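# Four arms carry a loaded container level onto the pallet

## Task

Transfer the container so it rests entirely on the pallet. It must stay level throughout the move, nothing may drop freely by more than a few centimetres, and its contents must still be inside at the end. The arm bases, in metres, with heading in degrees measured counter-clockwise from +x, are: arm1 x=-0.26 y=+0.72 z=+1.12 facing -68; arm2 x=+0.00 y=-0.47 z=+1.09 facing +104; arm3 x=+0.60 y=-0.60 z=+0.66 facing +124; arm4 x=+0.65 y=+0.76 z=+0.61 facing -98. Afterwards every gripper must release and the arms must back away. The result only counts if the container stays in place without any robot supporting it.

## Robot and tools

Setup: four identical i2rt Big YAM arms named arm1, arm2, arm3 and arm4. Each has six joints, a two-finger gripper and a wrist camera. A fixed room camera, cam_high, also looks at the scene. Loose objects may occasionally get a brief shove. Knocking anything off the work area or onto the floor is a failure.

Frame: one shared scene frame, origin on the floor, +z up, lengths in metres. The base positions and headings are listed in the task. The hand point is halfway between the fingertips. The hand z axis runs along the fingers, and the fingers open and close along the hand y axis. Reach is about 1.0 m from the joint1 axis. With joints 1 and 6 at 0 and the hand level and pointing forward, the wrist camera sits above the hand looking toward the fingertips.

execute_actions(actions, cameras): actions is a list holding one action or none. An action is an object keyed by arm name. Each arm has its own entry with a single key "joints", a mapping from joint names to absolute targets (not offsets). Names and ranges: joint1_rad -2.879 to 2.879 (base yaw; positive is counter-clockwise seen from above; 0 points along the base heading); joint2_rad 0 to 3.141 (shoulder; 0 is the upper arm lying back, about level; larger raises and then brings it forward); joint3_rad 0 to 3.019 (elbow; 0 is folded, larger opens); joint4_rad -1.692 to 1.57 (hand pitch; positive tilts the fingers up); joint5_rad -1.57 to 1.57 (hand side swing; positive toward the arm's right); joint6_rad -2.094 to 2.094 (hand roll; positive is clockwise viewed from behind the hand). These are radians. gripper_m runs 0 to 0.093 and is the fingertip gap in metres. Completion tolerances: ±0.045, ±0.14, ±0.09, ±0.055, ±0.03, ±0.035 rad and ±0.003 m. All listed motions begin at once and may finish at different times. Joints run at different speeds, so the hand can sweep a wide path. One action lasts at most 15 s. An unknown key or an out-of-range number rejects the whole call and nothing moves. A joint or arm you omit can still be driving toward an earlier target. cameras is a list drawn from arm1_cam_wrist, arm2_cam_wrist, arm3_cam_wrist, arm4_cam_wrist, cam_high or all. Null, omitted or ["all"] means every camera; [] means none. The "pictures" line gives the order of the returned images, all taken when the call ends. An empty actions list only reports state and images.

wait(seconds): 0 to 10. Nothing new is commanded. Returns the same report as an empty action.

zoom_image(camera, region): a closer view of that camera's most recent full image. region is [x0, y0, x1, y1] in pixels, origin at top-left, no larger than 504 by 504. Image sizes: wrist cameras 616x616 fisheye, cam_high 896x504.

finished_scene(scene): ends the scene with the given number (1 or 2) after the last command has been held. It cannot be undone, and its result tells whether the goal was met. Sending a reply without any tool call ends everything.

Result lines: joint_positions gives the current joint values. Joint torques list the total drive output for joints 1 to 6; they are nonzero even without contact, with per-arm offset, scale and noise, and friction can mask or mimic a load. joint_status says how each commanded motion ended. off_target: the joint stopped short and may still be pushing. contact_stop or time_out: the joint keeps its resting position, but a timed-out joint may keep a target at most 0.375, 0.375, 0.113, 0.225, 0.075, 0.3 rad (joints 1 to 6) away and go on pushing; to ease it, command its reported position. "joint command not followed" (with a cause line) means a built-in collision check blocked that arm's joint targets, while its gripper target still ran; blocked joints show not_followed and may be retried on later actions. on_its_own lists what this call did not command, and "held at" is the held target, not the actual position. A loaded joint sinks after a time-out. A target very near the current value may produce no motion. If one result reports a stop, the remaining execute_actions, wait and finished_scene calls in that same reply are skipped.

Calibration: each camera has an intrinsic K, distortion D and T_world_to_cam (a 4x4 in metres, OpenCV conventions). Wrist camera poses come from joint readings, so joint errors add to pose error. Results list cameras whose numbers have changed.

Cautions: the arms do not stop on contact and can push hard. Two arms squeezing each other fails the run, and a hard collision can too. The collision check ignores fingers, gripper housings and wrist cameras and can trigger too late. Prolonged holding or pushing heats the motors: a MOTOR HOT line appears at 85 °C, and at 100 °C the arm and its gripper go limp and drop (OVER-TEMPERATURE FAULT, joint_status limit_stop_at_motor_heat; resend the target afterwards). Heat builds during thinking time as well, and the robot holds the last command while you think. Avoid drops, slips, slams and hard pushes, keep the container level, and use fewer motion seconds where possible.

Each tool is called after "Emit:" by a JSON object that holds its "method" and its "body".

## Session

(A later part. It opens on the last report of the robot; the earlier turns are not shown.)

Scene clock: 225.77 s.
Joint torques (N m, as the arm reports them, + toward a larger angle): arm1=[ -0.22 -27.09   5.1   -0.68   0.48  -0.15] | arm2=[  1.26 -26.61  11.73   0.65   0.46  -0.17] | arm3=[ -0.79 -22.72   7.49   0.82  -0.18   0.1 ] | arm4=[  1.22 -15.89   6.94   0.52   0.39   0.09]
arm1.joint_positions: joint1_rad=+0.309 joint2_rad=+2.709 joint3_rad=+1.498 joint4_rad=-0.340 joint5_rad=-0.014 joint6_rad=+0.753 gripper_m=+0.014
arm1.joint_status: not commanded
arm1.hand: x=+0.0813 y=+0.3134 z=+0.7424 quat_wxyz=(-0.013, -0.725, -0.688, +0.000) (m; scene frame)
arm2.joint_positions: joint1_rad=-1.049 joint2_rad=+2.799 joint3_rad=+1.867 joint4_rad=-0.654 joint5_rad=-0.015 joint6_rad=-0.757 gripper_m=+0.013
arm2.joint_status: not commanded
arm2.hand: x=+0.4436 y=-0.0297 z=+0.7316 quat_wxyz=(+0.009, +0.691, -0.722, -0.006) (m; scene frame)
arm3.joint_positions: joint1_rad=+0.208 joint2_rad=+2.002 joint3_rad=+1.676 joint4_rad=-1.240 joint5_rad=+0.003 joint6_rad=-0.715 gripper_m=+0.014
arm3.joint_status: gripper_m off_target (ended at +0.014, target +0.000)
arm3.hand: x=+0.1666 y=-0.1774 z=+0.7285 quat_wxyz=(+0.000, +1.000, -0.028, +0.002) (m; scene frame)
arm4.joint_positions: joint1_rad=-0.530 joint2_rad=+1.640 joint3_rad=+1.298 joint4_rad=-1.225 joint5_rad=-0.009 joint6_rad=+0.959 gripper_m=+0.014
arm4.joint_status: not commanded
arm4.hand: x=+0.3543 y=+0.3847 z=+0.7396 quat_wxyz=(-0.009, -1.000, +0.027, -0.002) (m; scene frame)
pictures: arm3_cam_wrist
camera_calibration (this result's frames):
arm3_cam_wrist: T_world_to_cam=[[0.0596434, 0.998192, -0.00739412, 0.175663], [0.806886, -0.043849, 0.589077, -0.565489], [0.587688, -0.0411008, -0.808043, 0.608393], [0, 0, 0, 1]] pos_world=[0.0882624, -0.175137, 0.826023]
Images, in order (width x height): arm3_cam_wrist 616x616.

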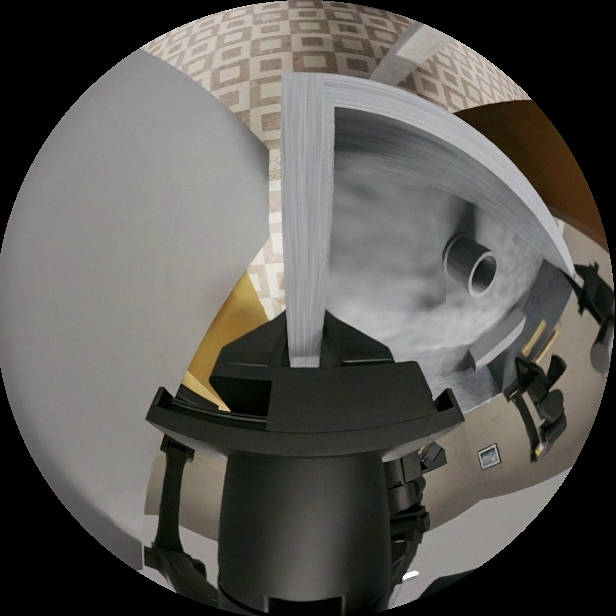

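Shift load, then release.

Emit:
{"method": "execute_actions", "body": {"actions": [{"arm1":{"joints":{"joint2_rad":2.705,"joint3_rad":1.5}},"arm2":{"joints":{"joint2_rad":2.8,"joint3_rad":1.89}},"arm3":{"joints":{"joint2_rad":1.93,"joint3_rad":1.74}},"arm4":{"joints":{"joint2_rad":1.56,"joint3_rad":1.37}}}], "cameras": []}}

Emit:
{"method": "execute_actions", "body": {"actions": [{"arm1":{"joints":{"gripper_m":0.09}},"arm2":{"joints":{"gripper_m":0.07}}}], "cameras": []}}

Emit:
{"method": "execute_actions", "body": {"actions": [{"arm1":{"joints":{"joint2_rad":2.55,"joint4_rad":-0.6}},"arm2":{"joints":{"joint2_rad":2.66,"joint4_rad":-0.88}}}], "cameras": ["cam_high","arm1_cam_wrist"]}}

Scene clock: 230.87 s.
Joint torques (N m, as the arm reports them, + toward a larger angle): arm1=[ -0.15 -21.     3.93  -0.64   0.48  -0.18] | arm2=[  0.32 -20.44   7.58   0.58   0.51  -0.17] | arm3=[ -0.72 -29.11  12.08   0.77  -0.18   0.08] | arm4=[  1.42 -21.72  12.16   0.41   0.37   0.12]
arm1.joint_positions: joint1_rad=+0.309 joint2_rad=+2.709 joint3_rad=+1.497 joint4_rad=-0.341 joint5_rad=-0.014 joint6_rad=+0.753 gripper_m=+0.014
arm1.joint_status: all done
arm1.hand: x=+0.0806 y=+0.3142 z=+0.7422 quat_wxyz=(-0.011, -0.725, -0.688, +0.000) (m; scene frame)
arm2.joint_positions: joint1_rad=-1.049 joint2_rad=+2.802 joint3_rad=+1.867 joint4_rad=-0.656 joint5_rad=-0.015 joint6_rad=-0.757 gripper_m=+0.013
arm2.joint_status: all done
arm2.hand: x=+0.4423 y=-0.0310 z=+0.7300 quat_wxyz=(+0.011, +0.691, -0.722, -0.006) (m; scene frame)
arm3.joint_positions: joint1_rad=+0.208 joint2_rad=+1.996 joint3_rad=+1.676 joint4_rad=-1.239 joint5_rad=+0.003 joint6_rad=-0.715 gripper_m=+0.014
arm3.joint_status: all done
arm3.hand: x=+0.1662 y=-0.1770 z=+0.7319 quat_wxyz=(-0.002, +1.000, -0.028, -0.001) (m; scene frame)
arm4.joint_positions: joint1_rad=-0.530 joint2_rad=+1.635 joint3_rad=+1.298 joint4_rad=-1.223 joint5_rad=-0.009 joint6_rad=+0.959 gripper_m=+0.014
arm4.joint_status: all done
arm4.hand: x=+0.3539 y=+0.3842 z=+0.7415 quat_wxyz=(-0.011, -1.000, +0.027, +0.000) (m; scene frame)
pictures: none
No camera images: the call's "cameras" was empty. Leave "cameras" out to get every camera's image.

Scene clock: 231.57 s.
Joint torques (N m, as the arm reports them, + toward a larger angle): arm1=[ -0.35 -21.4    3.91  -0.35   0.13  -0.08] | arm2=[  0.25 -19.9    7.76   0.49  -0.01  -0.07] | arm3=[ -0.78 -28.9   12.18   0.6   -0.14   0.08] | arm4=[  1.48 -21.6   12.19   0.37   0.32   0.1 ]
arm1.joint_positions: joint1_rad=+0.309 joint2_rad=+2.709 joint3_rad=+1.497 joint4_rad=-0.350 joint5_rad=-0.004 joint6_rad=+0.744 gripper_m=+0.090
arm1.joint_status: all done
arm1.hand: x=+0.0780 y=+0.3149 z=+0.7422 quat_wxyz=(-0.007, -0.722, -0.692, +0.004) (m; scene frame)
arm2.joint_positions: joint1_rad=-1.049 joint2_rad=+2.800 joint3_rad=+1.867 joint4_rad=-0.654 joint5_rad=-0.003 joint6_rad=-0.770 gripper_m=+0.070
arm2.joint_status: all done
arm2.hand: x=+0.4447 y=-0.0315 z=+0.7312 quat_wxyz=(+0.009, +0.696, -0.718, +0.000) (m; scene frame)
arm3.joint_positions: joint1_rad=+0.208 joint2_rad=+1.996 joint3_rad=+1.676 joint4_rad=-1.233 joint5_rad=+0.002 joint6_rad=-0.714 gripper_m=+0.014
arm3.joint_status: not commanded
arm3.hand: x=+0.1651 y=-0.1761 z=+0.7319 quat_wxyz=(-0.004, +1.000, -0.028, -0.003) (m; scene frame)
arm4.joint_positions: joint1_rad=-0.530 joint2_rad=+1.635 joint3_rad=+1.298 joint4_rad=-1.222 joint5_rad=-0.007 joint6_rad=+0.959 gripper_m=+0.014
arm4.joint_status: not commanded
arm4.hand: x=+0.3537 y=+0.3843 z=+0.7415 quat_wxyz=(-0.011, -1.000, +0.027, +0.001) (m; scene frame)
pictures: none
No camera images: the call's "cameras" was empty. Leave "cameras" out to get every camera's image.

Scene clock: 232.80 s.
Joint torques (N m, as the arm reports them, + toward a larger angle): arm1=[ -0.31 -20.27   5.71  -0.47   0.14  -0.09] | arm2=[  1.08 -19.77   8.45  -0.38  -0.06  -0.05] | arm3=[ -0.69 -29.04  12.07   0.6   -0.14   0.08] | arm4=[  1.61 -21.79  12.24   0.42   0.32   0.1 ]
arm1.joint_positions: joint1_rad=+0.309 joint2_rad=+2.548 joint3_rad=+1.491 joint4_rad=-0.586 joint5_rad=-0.004 joint6_rad=+0.744 gripper_m=+0.090
arm1.joint_status: all done
arm1.hand: x=+0.0869 y=+0.3057 z=+0.8262 quat_wxyz=(+0.034, -0.722, -0.691, +0.001) (m; scene frame)
arm2.joint_positions: joint1_rad=-1.049 joint2_rad=+2.639 joint3_rad=+1.873 joint4_rad=-0.872 joint5_rad=-0.003 joint6_rad=-0.770 gripper_m=+0.070
arm2.joint_status: all done
arm2.hand: x=+0.4594 y=-0.0170 z=+0.8336 quat_wxyz=(+0.035, +0.696, -0.718, +0.000) (m; scene frame)
arm3.joint_positions: joint1_rad=+0.208 joint2_rad=+1.996 joint3_rad=+1.676 joint4_rad=-1.233 joint5_rad=+0.002 joint6_rad=-0.714 gripper_m=+0.014
arm3.joint_status: not commanded
arm3.hand: x=+0.1651 y=-0.1761 z=+0.7319 quat_wxyz=(-0.004, +1.000, -0.028, -0.003) (m; scene frame)
arm4.joint_positions: joint1_rad=-0.530 joint2_rad=+1.635 joint3_rad=+1.298 joint4_rad=-1.222 joint5_rad=-0.007 joint6_rad=+0.959 gripper_m=+0.014
arm4.joint_status: not commanded
arm4.hand: x=+0.3537 y=+0.3843 z=+0.7415 quat_wxyz=(-0.011, -1.000, +0.027, +0.001) (m; scene frame)
pictures: arm1_cam_wrist, cam_high
camera_calibration (this result's frames):
arm1_cam_wrist: T_world_to_cam=[[-0.998253, 0.0416016, 0.0419441, 0.0439963], [0.0587257, 0.776031, 0.627955, -0.757118], [-0.006426, 0.629321, -0.777119, 0.575072], [0, 0, 0, 1]] pos_world=[0.0920771, 0.223811, 0.92049]
Images, in order (width x height): arm1_cam_wrist 616x616, cam_high 896x504.

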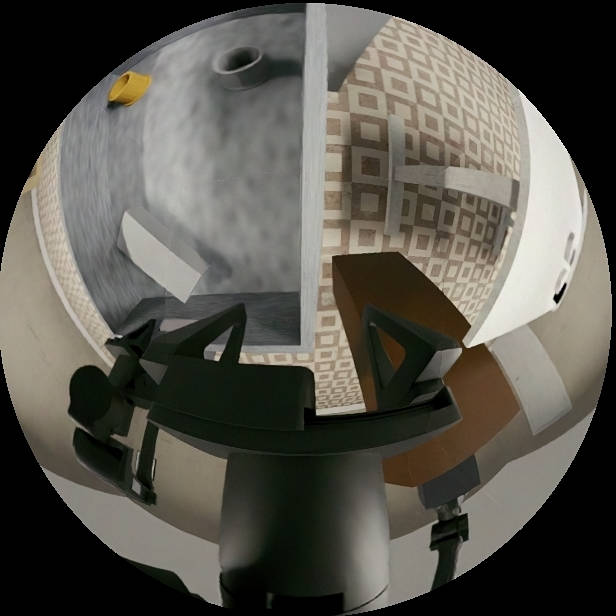

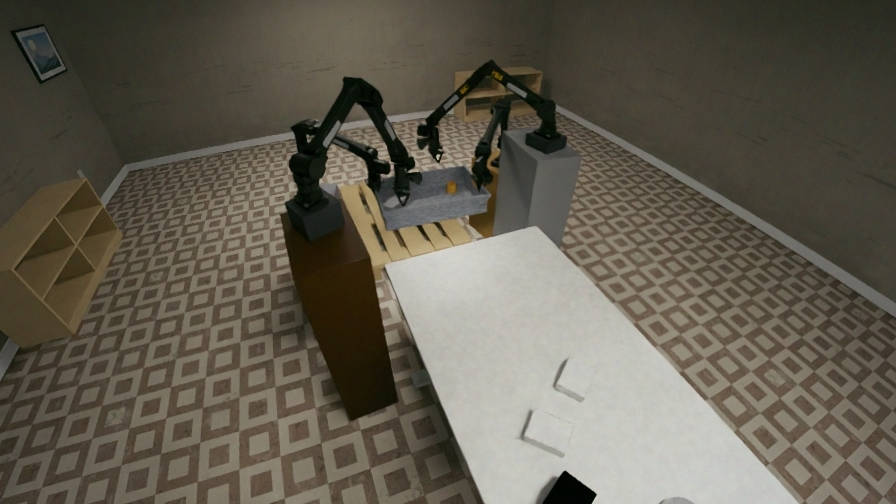

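Emit:
{"method": "execute_actions", "body": {"actions": [{"arm1":{"joints":{"joint2_rad":1.2,"joint1_rad":-0.5,"joint4_rad":-1.4}},"arm2":{"joints":{"joint2_rad":1.2,"joint4_rad":-1.4}},"arm3":{"joints":{"joint1_rad":0.121,"joint2_rad":1.9,"joint3_rad":1.465,"joint4_rad":-1.02,"joint6_rad":-0.802}},"arm4":{"joints":{"joint1_rad":-0.404,"joint2_rad":1.56,"joint3_rad":1.135,"joint4_rad":-1.02,"joint6_rad":1.085}}}], "cameras": []}}

Emit:
{"method": "execute_actions", "body": {"actions": [{"arm3":{"joints":{"joint1_rad":0.017,"joint2_rad":1.928,"joint3_rad":1.265,"joint4_rad":-0.805,"joint6_rad":-0.906}},"arm4":{"joints":{"joint1_rad":-0.256,"joint2_rad":1.614,"joint3_rad":0.962,"joint4_rad":-0.81,"joint6_rad":1.233}}}], "cameras": []}}

Emit:
{"method": "execute_actions", "body": {"actions": [{"arm3":{"joints":{"joint1_rad":-0.103,"joint2_rad":2.011,"joint3_rad":1.127,"joint4_rad":-0.595,"joint6_rad":-1.026}},"arm4":{"joints":{"joint1_rad":-0.088,"joint2_rad":1.737,"joint3_rad":0.853,"joint4_rad":-0.59,"joint6_rad":1.401}}}], "cameras": []}}

Emit:
{"method": "execute_actions", "body": {"actions": [{"arm3":{"joints":{"joint1_rad":-0.241,"joint2_rad":2.146,"joint3_rad":1.054,"joint4_rad":-0.4,"joint6_rad":-1.164}},"arm4":{"joints":{"joint1_rad":0.094,"joint2_rad":1.917,"joint3_rad":0.812,"joint4_rad":-0.38,"joint6_rad":1.583}}}], "cameras": []}}

Emit:
{"method": "execute_actions", "body": {"actions": [{"arm3":{"joints":{"joint1_rad":-0.394,"joint2_rad":2.317,"joint3_rad":1.055,"joint4_rad":-0.235,"joint6_rad":-1.317}},"arm4":{"joints":{"joint1_rad":0.28,"joint2_rad":2.127,"joint3_rad":0.865,"joint4_rad":-0.22,"joint6_rad":1.769}}}], "cameras": []}}

Emit:
{"method": "execute_actions", "body": {"actions": [{"arm3":{"joints":{"joint1_rad":-0.557,"joint2_rad":2.503,"joint3_rad":1.13,"joint4_rad":-0.125,"joint6_rad":-1.48}},"arm4":{"joints":{"joint1_rad":0.456,"joint2_rad":2.338,"joint3_rad":0.985,"joint4_rad":-0.13,"joint6_rad":1.945}}}]}}

Scene clock: 261.33 s.
Joint torques (N m, as the arm reports them, + toward a larger angle): arm1=[ 0.09 -7.98 11.46  0.58 -0.15 -0.09] | arm2=[ 0.89 -4.73  9.22  1.34  0.02 -0.01] | arm3=[ -0.63 -26.7    9.9    0.33  -0.25   0.  ] | arm4=[  1.18 -19.32   9.8    0.4    0.41   0.02]
arm1.joint_positions: joint1_rad=-0.503 joint2_rad=+1.195 joint3_rad=+1.486 joint4_rad=-1.386 joint5_rad=+0.003 joint6_rad=+0.741 gripper_m=+0.090
arm1.joint_status: all done
arm1.hand: x=-0.3083 y=+0.3065 z=+1.5188 quat_wxyz=(-0.213, -0.908, -0.341, +0.112) (m; scene frame)
arm2.joint_positions: joint1_rad=-1.049 joint2_rad=+1.197 joint3_rad=+1.892 joint4_rad=-1.391 joint5_rad=-0.003 joint6_rad=-0.770 gripper_m=+0.070
arm2.joint_status: all done
arm2.hand: x=+0.3043 y=-0.1647 z=+1.6855 quat_wxyz=(-0.422, +0.632, -0.650, +0.000) (m; scene frame)
arm3.joint_positions: joint1_rad=+0.127 joint2_rad=+1.959 joint3_rad=+1.422 joint4_rad=-1.016 joint5_rad=+0.004 joint6_rad=-0.790 gripper_m=+0.014
arm3.joint_status: all done
arm3.hand: x=+0.2317 y=-0.1775 z=+0.6646 quat_wxyz=(-0.005, +1.000, -0.031, -0.002) (m; scene frame)
arm4.joint_positions: joint1_rad=-0.406 joint2_rad=+1.622 joint3_rad=+1.087 joint4_rad=-1.026 joint5_rad=-0.009 joint6_rad=+1.093 gripper_m=+0.014
arm4.joint_status: all done
arm4.hand: x=+0.4220 y=+0.3819 z=+0.6741 quat_wxyz=(-0.011, -0.999, +0.032, -0.002) (m; scene frame)
pictures: none
No camera images: the call's "cameras" was empty. Leave "cameras" out to get every camera's image.

Scene clock: 262.47 s.
Joint torques (N m, as the arm reports them, + toward a larger angle): arm1=[ 0.16 -7.85 11.51  0.54 -0.15 -0.09] | arm2=[ 0.24 -5.63  9.28  1.23  0.02  0.  ] | arm3=[ -0.59 -24.97   8.84   0.17  -0.21   0.02] | arm4=[  1.26 -18.43   8.38   0.31   0.41   0.02]
arm1.joint_positions: joint1_rad=-0.503 joint2_rad=+1.195 joint3_rad=+1.486 joint4_rad=-1.386 joint5_rad=+0.003 joint6_rad=+0.741 gripper_m=+0.090
arm1.joint_status: not commanded
arm1.hand: x=-0.3083 y=+0.3065 z=+1.5188 quat_wxyz=(-0.213, -0.908, -0.341, +0.112) (m; scene frame)
arm2.joint_positions: joint1_rad=-1.049 joint2_rad=+1.197 joint3_rad=+1.892 joint4_rad=-1.391 joint5_rad=-0.003 joint6_rad=-0.770 gripper_m=+0.070
arm2.joint_status: not commanded
arm2.hand: x=+0.3043 y=-0.1647 z=+1.6855 quat_wxyz=(-0.422, +0.632, -0.650, +0.000) (m; scene frame)
arm3.joint_positions: joint1_rad=+0.022 joint2_rad=+1.981 joint3_rad=+1.222 joint4_rad=-0.797 joint5_rad=+0.003 joint6_rad=-0.895 gripper_m=+0.014
arm3.joint_status: all done
arm3.hand: x=+0.3039 y=-0.1783 z=+0.5931 quat_wxyz=(-0.003, +1.000, -0.030, -0.001) (m; scene frame)
arm4.joint_positions: joint1_rad=-0.257 joint2_rad=+1.672 joint3_rad=+0.919 joint4_rad=-0.815 joint5_rad=-0.009 joint6_rad=+1.241 gripper_m=+0.015
arm4.joint_status: all done
arm4.hand: x=+0.4930 y=+0.3821 z=+0.6031 quat_wxyz=(-0.008, -0.999, +0.031, -0.004) (m; scene frame)
pictures: none
No camera images: the call's "cameras" was empty. Leave "cameras" out to get every camera's image.

Scene clock: 263.60 s.
Joint torques (N m, as the arm reports them, + toward a larger angle): arm1=[ 0.06 -7.76 11.49  0.55 -0.15 -0.1 ] | arm2=[ 0.56 -5.58  9.22  1.58  0.02 -0.02] | arm3=[ -0.64 -24.48   7.02   0.07  -0.06   0.02] | arm4=[  0.74 -19.19   6.35   0.16   0.42  -0.01]
arm1.joint_positions: joint1_rad=-0.503 joint2_rad=+1.195 joint3_rad=+1.486 joint4_rad=-1.386 joint5_rad=+0.003 joint6_rad=+0.741 gripper_m=+0.090
arm1.joint_status: not commanded
arm1.hand: x=-0.3083 y=+0.3065 z=+1.5188 quat_wxyz=(-0.213, -0.908, -0.341, +0.112) (m; scene frame)
arm2.joint_positions: joint1_rad=-1.049 joint2_rad=+1.197 joint3_rad=+1.892 joint4_rad=-1.391 joint5_rad=-0.003 joint6_rad=-0.770 gripper_m=+0.070
arm2.joint_status: not commanded
arm2.hand: x=+0.3043 y=-0.1647 z=+1.6855 quat_wxyz=(-0.422, +0.632, -0.650, +0.000) (m; scene frame)
arm3.joint_positions: joint1_rad=-0.098 joint2_rad=+2.068 joint3_rad=+1.090 joint4_rad=-0.585 joint5_rad=+0.000 joint6_rad=-1.015 gripper_m=+0.015
arm3.joint_status: all done
arm3.hand: x=+0.3749 y=-0.1804 z=+0.5199 quat_wxyz=(+0.000, +1.000, -0.030, +0.001) (m; scene frame)
arm4.joint_positions: joint1_rad=-0.086 joint2_rad=+1.802 joint3_rad=+0.821 joint4_rad=-0.592 joint5_rad=-0.010 joint6_rad=+1.411 gripper_m=+0.015
arm4.joint_status: all done
arm4.hand: x=+0.5641 y=+0.3811 z=+0.5297 quat_wxyz=(-0.004, -0.999, +0.031, -0.005) (m; scene frame)
pictures: none
No camera images: the call's "cameras" was empty. Leave "cameras" out to get every camera's image.

Scene clock: 264.73 s.
Joint torques (N m, as the arm reports them, + toward a larger angle): arm1=[ 0.16 -7.94 11.48  0.54 -0.14 -0.1 ] | arm2=[ 0.75 -4.93  9.14  1.26 -0.04  0.02] | arm3=[ -0.3  -24.48   4.73   0.07   0.08   0.  ] | arm4=[  0.5  -19.85   4.28  -0.07   0.43  -0.05]
arm1.joint_positions: joint1_rad=-0.503 joint2_rad=+1.195 joint3_rad=+1.486 joint4_rad=-1.386 joint5_rad=+0.003 joint6_rad=+0.741 gripper_m=+0.090
arm1.joint_status: not commanded
arm1.hand: x=-0.3083 y=+0.3065 z=+1.5188 quat_wxyz=(-0.213, -0.908, -0.341, +0.112) (m; scene frame)
arm2.joint_positions: joint1_rad=-1.049 joint2_rad=+1.197 joint3_rad=+1.892 joint4_rad=-1.391 joint5_rad=-0.003 joint6_rad=-0.770 gripper_m=+0.070
arm2.joint_status: not commanded
arm2.hand: x=+0.3043 y=-0.1647 z=+1.6855 quat_wxyz=(-0.422, +0.632, -0.650, +0.000) (m; scene frame)
arm3.joint_positions: joint1_rad=-0.238 joint2_rad=+2.204 joint3_rad=+1.030 joint4_rad=-0.392 joint5_rad=-0.004 joint6_rad=-1.153 gripper_m=+0.015
arm3.joint_status: all done
arm3.hand: x=+0.4453 y=-0.1800 z=+0.4491 quat_wxyz=(+0.002, +1.000, -0.031, +0.000) (m; scene frame)
arm4.joint_positions: joint1_rad=+0.100 joint2_rad=+1.985 joint3_rad=+0.788 joint4_rad=-0.376 joint5_rad=-0.010 joint6_rad=+1.599 gripper_m=+0.015
arm4.joint_status: all done
arm4.hand: x=+0.6358 y=+0.3826 z=+0.4580 quat_wxyz=(-0.003, -0.999, +0.032, -0.005) (m; scene frame)
pictures: none
No camera images: the call's "cameras" was empty. Leave "cameras" out to get every camera's image.

Scene clock: 265.87 s.
Joint torques (N m, as the arm reports them, + toward a larger angle): arm1=[ 0.01 -7.97 11.49  0.54 -0.14 -0.08] | arm2=[ 1.1  -4.71  9.05  1.39  0.05  0.01] | arm3=[ -0.35 -24.17   3.46  -0.02   0.21   0.03] | arm4=[  0.27 -20.72   3.64  -0.24   0.39  -0.1 ]
arm1.joint_positions: joint1_rad=-0.503 joint2_rad=+1.195 joint3_rad=+1.486 joint4_rad=-1.386 joint5_rad=+0.003 joint6_rad=+0.741 gripper_m=+0.090
arm1.joint_status: not commanded
arm1.hand: x=-0.3083 y=+0.3065 z=+1.5188 quat_wxyz=(-0.213, -0.908, -0.341, +0.112) (m; scene frame)
arm2.joint_positions: joint1_rad=-1.049 joint2_rad=+1.197 joint3_rad=+1.892 joint4_rad=-1.391 joint5_rad=-0.003 joint6_rad=-0.770 gripper_m=+0.070
arm2.joint_status: not commanded
arm2.hand: x=+0.3043 y=-0.1647 z=+1.6855 quat_wxyz=(-0.422, +0.632, -0.650, +0.000) (m; scene frame)
arm3.joint_positions: joint1_rad=-0.393 joint2_rad=+2.371 joint3_rad=+1.028 joint4_rad=-0.226 joint5_rad=-0.007 joint6_rad=-1.309 gripper_m=+0.015
arm3.joint_status: all done
arm3.hand: x=+0.5165 y=-0.1821 z=+0.3800 quat_wxyz=(+0.002, +1.000, -0.031, -0.001) (m; scene frame)
arm4.joint_positions: joint1_rad=+0.291 joint2_rad=+2.192 joint3_rad=+0.836 joint4_rad=-0.210 joint5_rad=-0.009 joint6_rad=+1.788 gripper_m=+0.015
arm4.joint_status: all done
arm4.hand: x=+0.7076 y=+0.3820 z=+0.3894 quat_wxyz=(-0.006, -0.999, +0.031, -0.005) (m; scene frame)
pictures: none
No camera images: the call's "cameras" was empty. Leave "cameras" out to get every camera's image.

Scene clock: 267.03 s.
Joint torques (N m, as the arm reports them, + toward a larger angle): arm1=[ 0.04 -7.85 11.44  0.56 -0.15 -0.1 ] | arm2=[ 1.   -5.28  9.11  1.41  0.03  0.02] | arm3=[ -0.3  -24.6    2.92   0.02   0.37   0.04] | arm4=[ -0.55 -22.62   1.91  -0.34   0.41  -0.15]
arm1.joint_positions: joint1_rad=-0.503 joint2_rad=+1.195 joint3_rad=+1.486 joint4_rad=-1.386 joint5_rad=+0.003 joint6_rad=+0.741 gripper_m=+0.090
arm1.joint_status: not commanded
arm1.hand: x=-0.3083 y=+0.3065 z=+1.5188 quat_wxyz=(-0.213, -0.908, -0.341, +0.112) (m; scene frame)
arm2.joint_positions: joint1_rad=-1.049 joint2_rad=+1.197 joint3_rad=+1.892 joint4_rad=-1.391 joint5_rad=-0.003 joint6_rad=-0.770 gripper_m=+0.070
arm2.joint_status: not commanded
arm2.hand: x=+0.3043 y=-0.1647 z=+1.6855 quat_wxyz=(-0.422, +0.632, -0.650, +0.000) (m; scene frame)
arm3.joint_positions: joint1_rad=-0.559 joint2_rad=+2.558 joint3_rad=+1.098 joint4_rad=-0.115 joint5_rad=-0.010 joint6_rad=-1.472 gripper_m=+0.015
arm3.joint_status: all done
arm3.hand: x=+0.5870 y=-0.1855 z=+0.3099 quat_wxyz=(+0.005, +0.999, -0.033, -0.002) (m; scene frame)
arm4.joint_positions: joint1_rad=+0.473 joint2_rad=+2.410 joint3_rad=+0.969 joint4_rad=-0.119 joint5_rad=-0.009 joint6_rad=+1.972 gripper_m=+0.015
arm4.joint_status: all done
arm4.hand: x=+0.7816 y=+0.3787 z=+0.3177 quat_wxyz=(-0.007, -0.999, +0.032, -0.006) (m; scene frame)
pictures: arm1_cam_wrist, arm2_cam_wrist, arm3_cam_wrist, arm4_cam_wrist, cam_high
camera_calibration (this result's frames):
arm1_cam_wrist: T_world_to_cam=[[-0.669105, 0.67164, -0.318116, 0.0756737], [0.628274, 0.739856, 0.240592, -0.394403], [0.396951, -0.0388819, -0.917016, 1.65191], [0, 0, 0, 1]] pos_world=[-0.357301, 0.305205, 1.63379]
arm2_cam_wrist: T_world_to_cam=[[0.811393, -0.205342, 0.547245, -1.20556], [-0.19741, -0.977517, -0.0740954, 0.0312231], [0.550156, -0.047911, -0.833686, 1.35662], [0, 0, 0, 1]] pos_world=[0.237994, -0.152034, 1.79305]
arm3_cam_wrist: T_world_to_cam=[[0.069517, 0.997426, -0.0175618, 0.152757], [0.811437, -0.0462962, 0.582603, -0.659497], [0.580291, -0.0547511, -0.812567, 0.0259206], [0, 0, 0, 1]] pos_world=[0.50948, -0.181477, 0.40797]
arm4_cam_wrist: T_world_to_cam=[[0.0581626, 0.99815, -0.0177343, -0.419911], [0.803459, -0.0362596, 0.594255, -0.799943], [0.592513, -0.0488122, -0.804081, -0.0681117], [0, 0, 0, 1]] pos_world=[0.707501, 0.386804, 0.413156]
Images, in order (width x height): arm1_cam_wrist 616x616, arm2_cam_wrist 616x616, arm3_cam_wrist 616x616, arm4_cam_wrist 616x616, cam_high 896x504.

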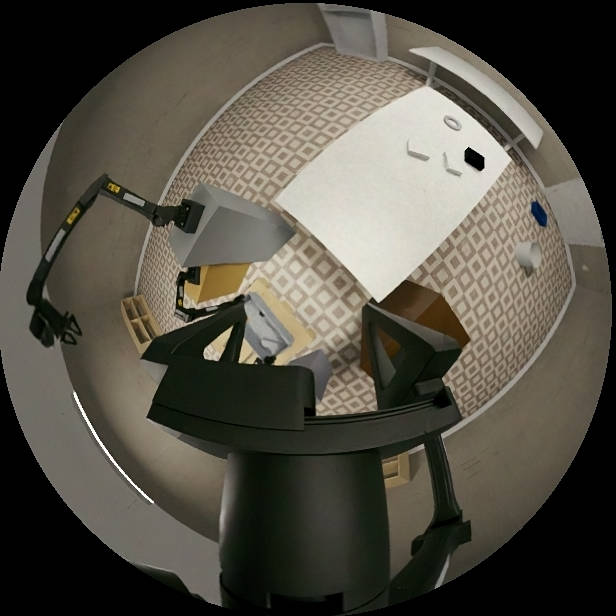

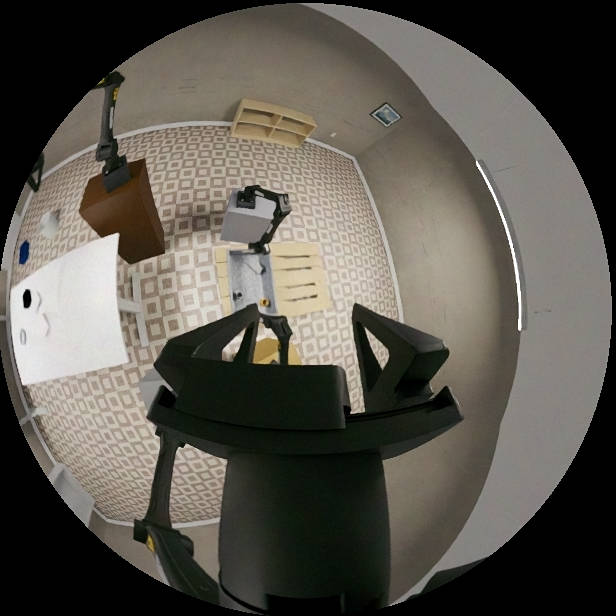

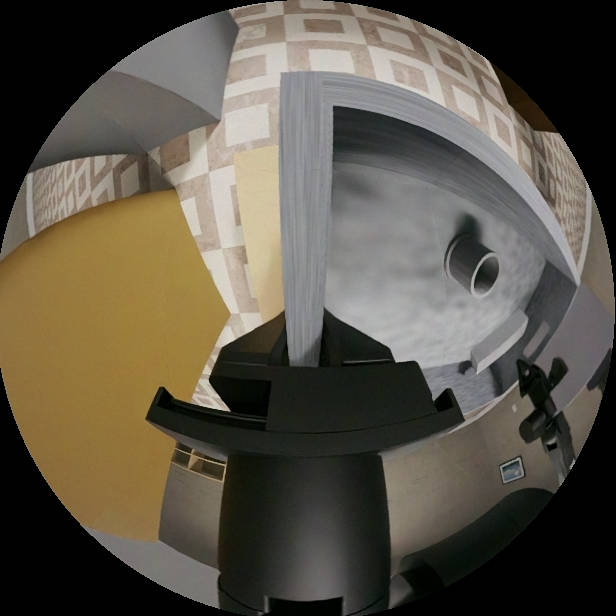

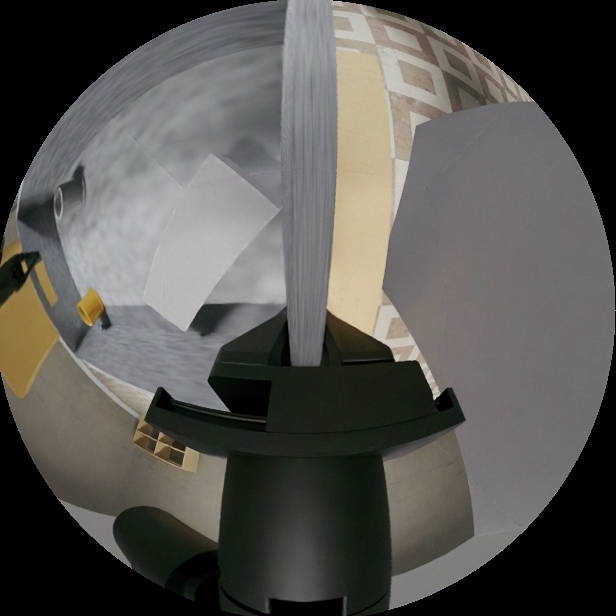

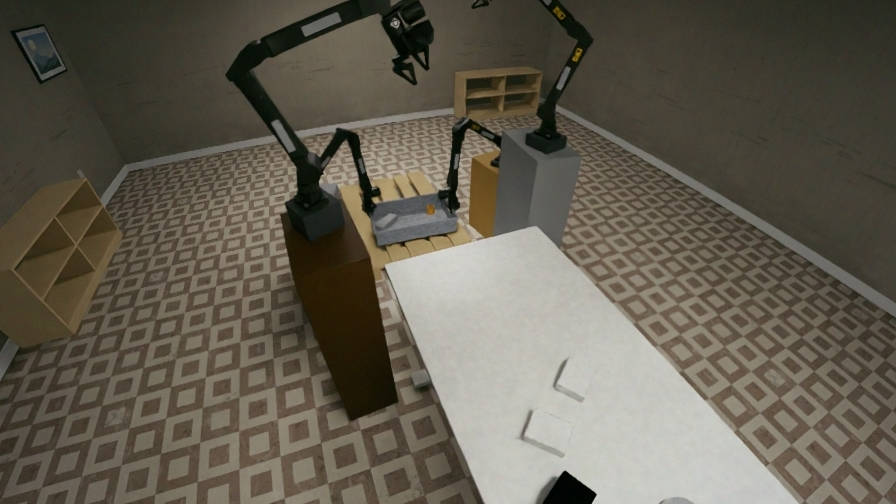

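Emit:
{"method": "execute_actions", "body": {"actions": [{"arm3":{"joints":{"joint1_rad":-0.628,"joint2_rad":2.657,"joint3_rad":1.245,"joint4_rad":-0.08,"joint6_rad":-1.551}},"arm4":{"joints":{"joint1_rad":0.526,"joint2_rad":2.498,"joint3_rad":1.098,"joint4_rad":-0.085,"joint6_rad":2.02}}}], "cameras": []}}

Emit:
{"method": "execute_actions", "body": {"actions": [{"arm3":{"joints":{"joint2_rad":2.737,"joint3_rad":1.305,"joint4_rad":-0.063}},"arm4":{"joints":{"joint2_rad":2.58,"joint3_rad":1.15,"joint4_rad":-0.06}}}], "cameras": ["cam_high"]}}

Scene clock: 276.10 s.
Joint torques (N m, as the arm reports them, + toward a larger angle): arm1=[ 0.03 -7.92 11.47  0.57 -0.14 -0.1 ] | arm2=[ 0.91 -5.3   9.22  1.46  0.07 -0.02] | arm3=[ -0.36 -25.57   2.48   0.1    0.66   0.01] | arm4=[ -0.51 -23.83   1.75  -0.34   0.29  -0.11]
arm1.joint_positions: joint1_rad=-0.503 joint2_rad=+1.195 joint3_rad=+1.486 joint4_rad=-1.386 joint5_rad=+0.003 joint6_rad=+0.741 gripper_m=+0.090
arm1.joint_status: not commanded
arm1.hand: x=-0.3083 y=+0.3065 z=+1.5188 quat_wxyz=(-0.213, -0.908, -0.341, +0.112) (m; scene frame)
arm2.joint_positions: joint1_rad=-1.049 joint2_rad=+1.197 joint3_rad=+1.892 joint4_rad=-1.391 joint5_rad=-0.003 joint6_rad=-0.770 gripper_m=+0.070
arm2.joint_status: not commanded
arm2.hand: x=+0.3043 y=-0.1647 z=+1.6855 quat_wxyz=(-0.422, +0.632, -0.650, +0.000) (m; scene frame)
arm3.joint_positions: joint1_rad=-0.627 joint2_rad=+2.714 joint3_rad=+1.215 joint4_rad=-0.072 joint5_rad=-0.017 joint6_rad=-1.539 gripper_m=+0.015
arm3.joint_status: all done
arm3.hand: x=+0.6147 y=-0.1806 z=+0.2517 quat_wxyz=(+0.003, +0.999, -0.033, -0.005) (m; scene frame)
arm4.joint_positions: joint1_rad=+0.545 joint2_rad=+2.576 joint3_rad=+1.079 joint4_rad=-0.076 joint5_rad=-0.006 joint6_rad=+2.044 gripper_m=+0.015
arm4.joint_status: all done
arm4.hand: x=+0.8098 y=+0.3840 z=+0.2589 quat_wxyz=(-0.002, -0.999, +0.032, -0.002) (m; scene frame)
pictures: none
No camera images: the call's "cameras" was empty. Leave "cameras" out to get every camera's image.

Scene clock: 276.87 s.
Joint torques (N m, as the arm reports them, + toward a larger angle): arm1=[ 0.15 -7.87 11.5   0.6  -0.14 -0.1 ] | arm2=[ 0.7  -5.22  9.22  1.43 -0.03  0.04] | arm3=[ -0.47 -23.51   3.29   0.56   0.06  -0.01] | arm4=[ -0.38 -22.05   2.3   -0.15   0.49  -0.06]
arm1.joint_positions: joint1_rad=-0.503 joint2_rad=+1.195 joint3_rad=+1.486 joint4_rad=-1.386 joint5_rad=+0.003 joint6_rad=+0.741 gripper_m=+0.090
arm1.joint_status: not commanded
arm1.hand: x=-0.3083 y=+0.3065 z=+1.5188 quat_wxyz=(-0.213, -0.908, -0.341, +0.112) (m; scene frame)
arm2.joint_positions: joint1_rad=-1.049 joint2_rad=+1.197 joint3_rad=+1.892 joint4_rad=-1.391 joint5_rad=-0.003 joint6_rad=-0.770 gripper_m=+0.070
arm2.joint_status: not commanded
arm2.hand: x=+0.3043 y=-0.1647 z=+1.6855 quat_wxyz=(-0.422, +0.632, -0.650, +0.000) (m; scene frame)
arm3.joint_positions: joint1_rad=-0.626 joint2_rad=+2.775 joint3_rad=+1.262 joint4_rad=-0.065 joint5_rad=-0.003 joint6_rad=-1.539 gripper_m=+0.015
arm3.joint_status: all done
arm3.hand: x=+0.6166 y=-0.1826 z=+0.2284 quat_wxyz=(+0.007, +0.999, -0.033, +0.001) (m; scene frame)
arm4.joint_positions: joint1_rad=+0.543 joint2_rad=+2.637 joint3_rad=+1.121 joint4_rad=-0.055 joint5_rad=-0.012 joint6_rad=+2.039 gripper_m=+0.015
arm4.joint_status: all done
arm4.hand: x=+0.8106 y=+0.3829 z=+0.2362 quat_wxyz=(-0.001, -1.000, +0.030, -0.005) (m; scene frame)
pictures: cam_high
Images, in order (width x height): cam_high 896x504.

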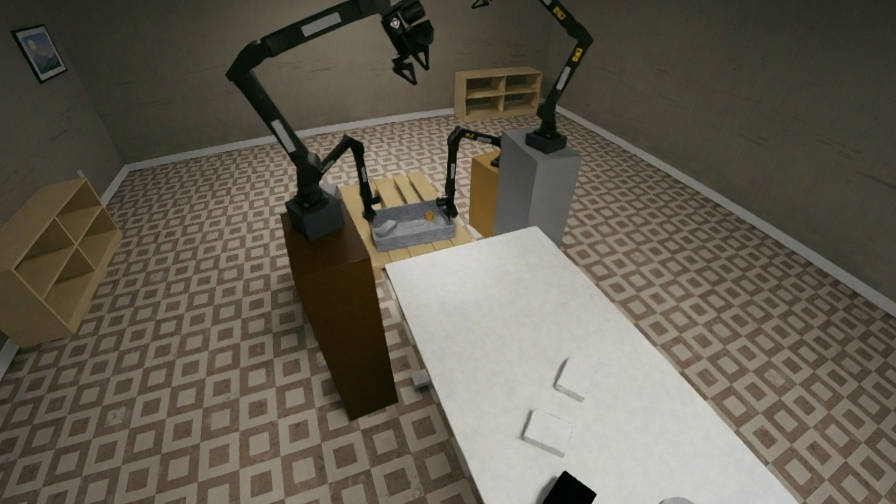

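Touching down.

Emit:
{"method": "execute_actions", "body": {"actions": [{"arm3":{"joints":{"joint2_rad":2.785}},"arm4":{"joints":{"joint2_rad":2.65}}}], "cameras": []}}

Emit:
{"method": "execute_actions", "body": {"actions": [{"arm3":{"joints":{"gripper_m":0.09}},"arm4":{"joints":{"gripper_m":0.09}}}], "cameras": []}}

Emit:
{"method": "execute_actions", "body": {"actions": [{"arm3":{"joints":{"joint2_rad":2.55,"joint3_rad":1.1,"joint4_rad":-0.13}},"arm4":{"joints":{"joint2_rad":2.4,"joint3_rad":0.98,"joint4_rad":-0.16}}}], "cameras": []}}

Emit:
{"method": "execute_actions", "body": {"actions": [{"arm3":{"joints":{"joint2_rad":1.7,"joint3_rad":0.9,"joint4_rad":-0.8}},"arm4":{"joints":{"joint2_rad":1.6,"joint3_rad":0.8,"joint4_rad":-0.8}}}], "cameras": ["cam_high","arm3_cam_wrist"]}}

Scene clock: 282.03 s.
Joint torques (N m, as the arm reports them, + toward a larger angle): arm1=[ 0.17 -7.77 11.51  0.52 -0.14 -0.1 ] | arm2=[ 1.08 -4.26  9.03  1.48 -0.03  0.02] | arm3=[ -0.53 -20.21   2.81   0.45  -0.1   -0.02] | arm4=[ -0.08 -17.06   2.19  -0.11   0.52  -0.05]
arm1.joint_positions: joint1_rad=-0.503 joint2_rad=+1.195 joint3_rad=+1.486 joint4_rad=-1.386 joint5_rad=+0.003 joint6_rad=+0.741 gripper_m=+0.090
arm1.joint_status: not commanded
arm1.hand: x=-0.3083 y=+0.3065 z=+1.5188 quat_wxyz=(-0.213, -0.908, -0.341, +0.112) (m; scene frame)
arm2.joint_positions: joint1_rad=-1.049 joint2_rad=+1.197 joint3_rad=+1.892 joint4_rad=-1.391 joint5_rad=-0.003 joint6_rad=-0.770 gripper_m=+0.070
arm2.joint_status: not commanded
arm2.hand: x=+0.3043 y=-0.1647 z=+1.6855 quat_wxyz=(-0.422, +0.632, -0.650, +0.000) (m; scene frame)
arm3.joint_positions: joint1_rad=-0.624 joint2_rad=+2.785 joint3_rad=+1.269 joint4_rad=-0.065 joint5_rad=+0.000 joint6_rad=-1.537 gripper_m=+0.015
arm3.joint_status: all done
arm3.hand: x=+0.6162 y=-0.1840 z=+0.2245 quat_wxyz=(+0.008, +0.999, -0.032, +0.003) (m; scene frame)
arm4.joint_positions: joint1_rad=+0.541 joint2_rad=+2.643 joint3_rad=+1.123 joint4_rad=-0.055 joint5_rad=-0.013 joint6_rad=+2.036 gripper_m=+0.015
arm4.joint_status: all done
arm4.hand: x=+0.8091 y=+0.3839 z=+0.2340 quat_wxyz=(+0.000, -1.000, +0.030, -0.005) (m; scene frame)
pictures: none
No camera images: the call's "cameras" was empty. Leave "cameras" out to get every camera's image.

Scene clock: 282.73 s.
Joint torques (N m, as the arm reports them, + toward a larger angle): arm1=[ 0.14 -7.8  11.47  0.55 -0.15 -0.1 ] | arm2=[ 0.89 -4.95  9.2   1.46  0.02  0.  ] | arm3=[ -0.6  -20.66   1.04   0.48  -0.1    0.  ] | arm4=[  0.47 -17.32   0.76  -0.08   0.25  -0.05]
arm1.joint_positions: joint1_rad=-0.503 joint2_rad=+1.195 joint3_rad=+1.486 joint4_rad=-1.386 joint5_rad=+0.003 joint6_rad=+0.741 gripper_m=+0.090
arm1.joint_status: not commanded
arm1.hand: x=-0.3083 y=+0.3065 z=+1.5188 quat_wxyz=(-0.213, -0.908, -0.341, +0.112) (m; scene frame)
arm2.joint_positions: joint1_rad=-1.049 joint2_rad=+1.197 joint3_rad=+1.892 joint4_rad=-1.391 joint5_rad=-0.003 joint6_rad=-0.770 gripper_m=+0.070
arm2.joint_status: not commanded
arm2.hand: x=+0.3043 y=-0.1647 z=+1.6855 quat_wxyz=(-0.422, +0.632, -0.650, +0.000) (m; scene frame)
arm3.joint_positions: joint1_rad=-0.624 joint2_rad=+2.785 joint3_rad=+1.300 joint4_rad=-0.065 joint5_rad=+0.000 joint6_rad=-1.539 gripper_m=+0.090
arm3.joint_status: all done
arm3.hand: x=+0.6170 y=-0.1644 z=+0.2252 quat_wxyz=(-0.007, +0.999, -0.031, +0.003) (m; scene frame)
arm4.joint_positions: joint1_rad=+0.531 joint2_rad=+2.644 joint3_rad=+1.145 joint4_rad=-0.055 joint5_rad=-0.004 joint6_rad=+2.036 gripper_m=+0.090
arm4.joint_status: all done
arm4.hand: x=+0.8094 y=+0.3694 z=+0.2345 quat_wxyz=(-0.011, -0.999, +0.035, -0.006) (m; scene frame)
pictures: none
No camera images: the call's "cameras" was empty. Leave "cameras" out to get every camera's image.

Scene clock: 283.83 s.
Joint torques (N m, as the arm reports them, + toward a larger angle): arm1=[ 0.16 -7.89 11.47  0.54 -0.15 -0.09] | arm2=[ 1.23 -5.29  9.14  1.42  0.03 -0.01] | arm3=[ -0.57 -18.05   0.74   0.21  -0.1    0.01] | arm4=[  0.47 -15.79   0.93  -0.11   0.25  -0.06]
arm1.joint_positions: joint1_rad=-0.503 joint2_rad=+1.195 joint3_rad=+1.486 joint4_rad=-1.386 joint5_rad=+0.003 joint6_rad=+0.741 gripper_m=+0.090
arm1.joint_status: not commanded
arm1.hand: x=-0.3083 y=+0.3065 z=+1.5188 quat_wxyz=(-0.213, -0.908, -0.341, +0.112) (m; scene frame)
arm2.joint_positions: joint1_rad=-1.049 joint2_rad=+1.197 joint3_rad=+1.892 joint4_rad=-1.391 joint5_rad=-0.003 joint6_rad=-0.770 gripper_m=+0.070
arm2.joint_status: not commanded
arm2.hand: x=+0.3043 y=-0.1647 z=+1.6855 quat_wxyz=(-0.422, +0.632, -0.650, +0.000) (m; scene frame)
arm3.joint_positions: joint1_rad=-0.624 joint2_rad=+2.533 joint3_rad=+1.104 joint4_rad=-0.124 joint5_rad=+0.000 joint6_rad=-1.540 gripper_m=+0.090
arm3.joint_status: all done
arm3.hand: x=+0.6162 y=-0.1721 z=+0.3202 quat_wxyz=(-0.006, +0.999, -0.031, +0.003) (m; scene frame)
arm4.joint_positions: joint1_rad=+0.531 joint2_rad=+2.389 joint3_rad=+0.982 joint4_rad=-0.154 joint5_rad=-0.004 joint6_rad=+2.036 gripper_m=+0.090
arm4.joint_status: all done
arm4.hand: x=+0.8057 y=+0.3790 z=+0.3267 quat_wxyz=(-0.008, -0.999, +0.035, -0.004) (m; scene frame)
pictures: none
No camera images: the call's "cameras" was empty. Leave "cameras" out to get every camera's image.

Scene clock: 285.27 s.
Joint torques (N m, as the arm reports them, + toward a larger angle): arm1=[ 0.13 -7.9  11.47  0.55 -0.14 -0.09] | arm2=[ 1.24 -5.38  9.1   1.51 -0.01  0.03] | arm3=[ -0.56 -14.2    6.06  -0.06  -0.1    0.01] | arm4=[  0.82 -11.99   5.44  -0.45   0.24  -0.04]
arm1.joint_positions: joint1_rad=-0.503 joint2_rad=+1.195 joint3_rad=+1.486 joint4_rad=-1.386 joint5_rad=+0.003 joint6_rad=+0.741 gripper_m=+0.090
arm1.joint_status: not commanded
arm1.hand: x=-0.3083 y=+0.3065 z=+1.5188 quat_wxyz=(-0.213, -0.908, -0.341, +0.112) (m; scene frame)
arm2.joint_positions: joint1_rad=-1.049 joint2_rad=+1.197 joint3_rad=+1.892 joint4_rad=-1.391 joint5_rad=-0.003 joint6_rad=-0.770 gripper_m=+0.070
arm2.joint_status: not commanded
arm2.hand: x=+0.3043 y=-0.1647 z=+1.6855 quat_wxyz=(-0.422, +0.632, -0.650, +0.000) (m; scene frame)
arm3.joint_positions: joint1_rad=-0.624 joint2_rad=+1.694 joint3_rad=+0.893 joint4_rad=-0.788 joint5_rad=+0.000 joint6_rad=-1.540 gripper_m=+0.090
arm3.joint_status: all done
arm3.hand: x=+0.6135 y=-0.2033 z=+0.6308 quat_wxyz=(+0.012, +0.999, -0.031, +0.003) (m; scene frame)
arm4.joint_positions: joint1_rad=+0.531 joint2_rad=+1.600 joint3_rad=+0.793 joint4_rad=-0.787 joint5_rad=-0.004 joint6_rad=+2.036 gripper_m=+0.090
arm4.joint_status: all done
arm4.hand: x=+0.7865 y=+0.4275 z=+0.5946 quat_wxyz=(+0.007, -0.999, +0.035, +0.003) (m; scene frame)
pictures: arm3_cam_wrist, cam_high
camera_calibration (this result's frames):
arm3_cam_wrist: T_world_to_cam=[[0.0658584, 0.997323, -0.031761, 0.18549], [0.805783, -0.0343821, 0.591212, -0.868359], [0.588538, -0.0645288, -0.805891, 0.259105], [0, 0, 0, 1]] pos_world=[0.535, -0.19813, 0.728086]
Images, in order (width x height): arm3_cam_wrist 616x616, cam_high 896x504.

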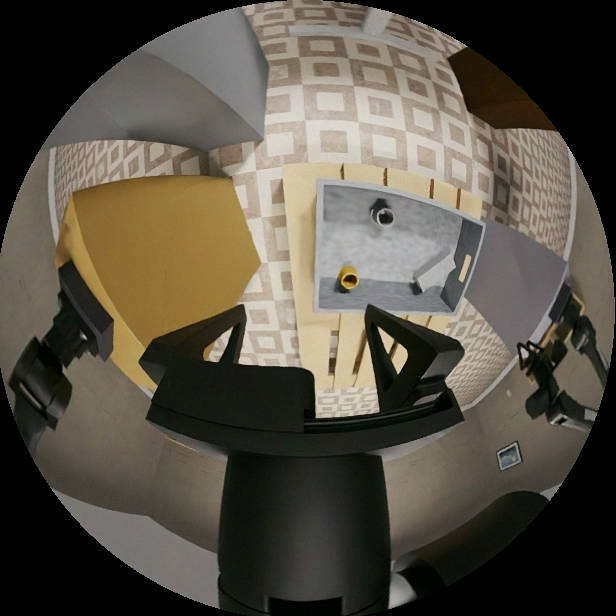

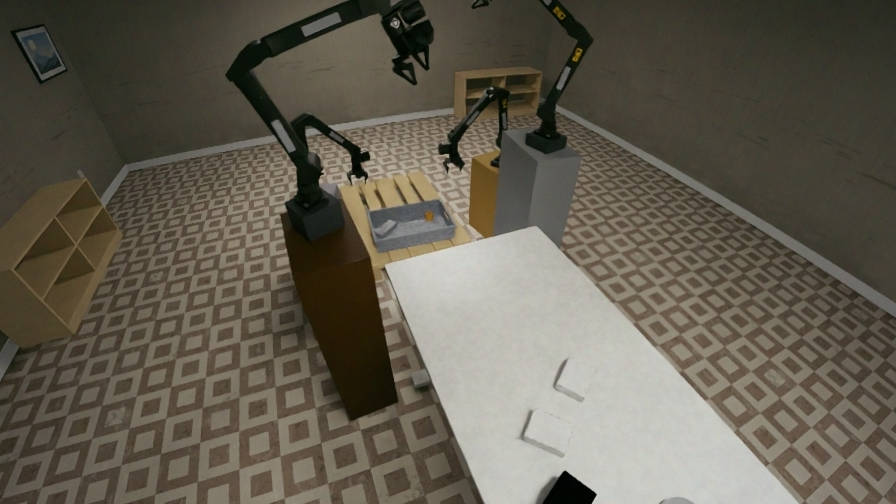

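Emit:
{"method": "finished_scene", "body": {"scene": 1}}

The scene is finished: the task was done.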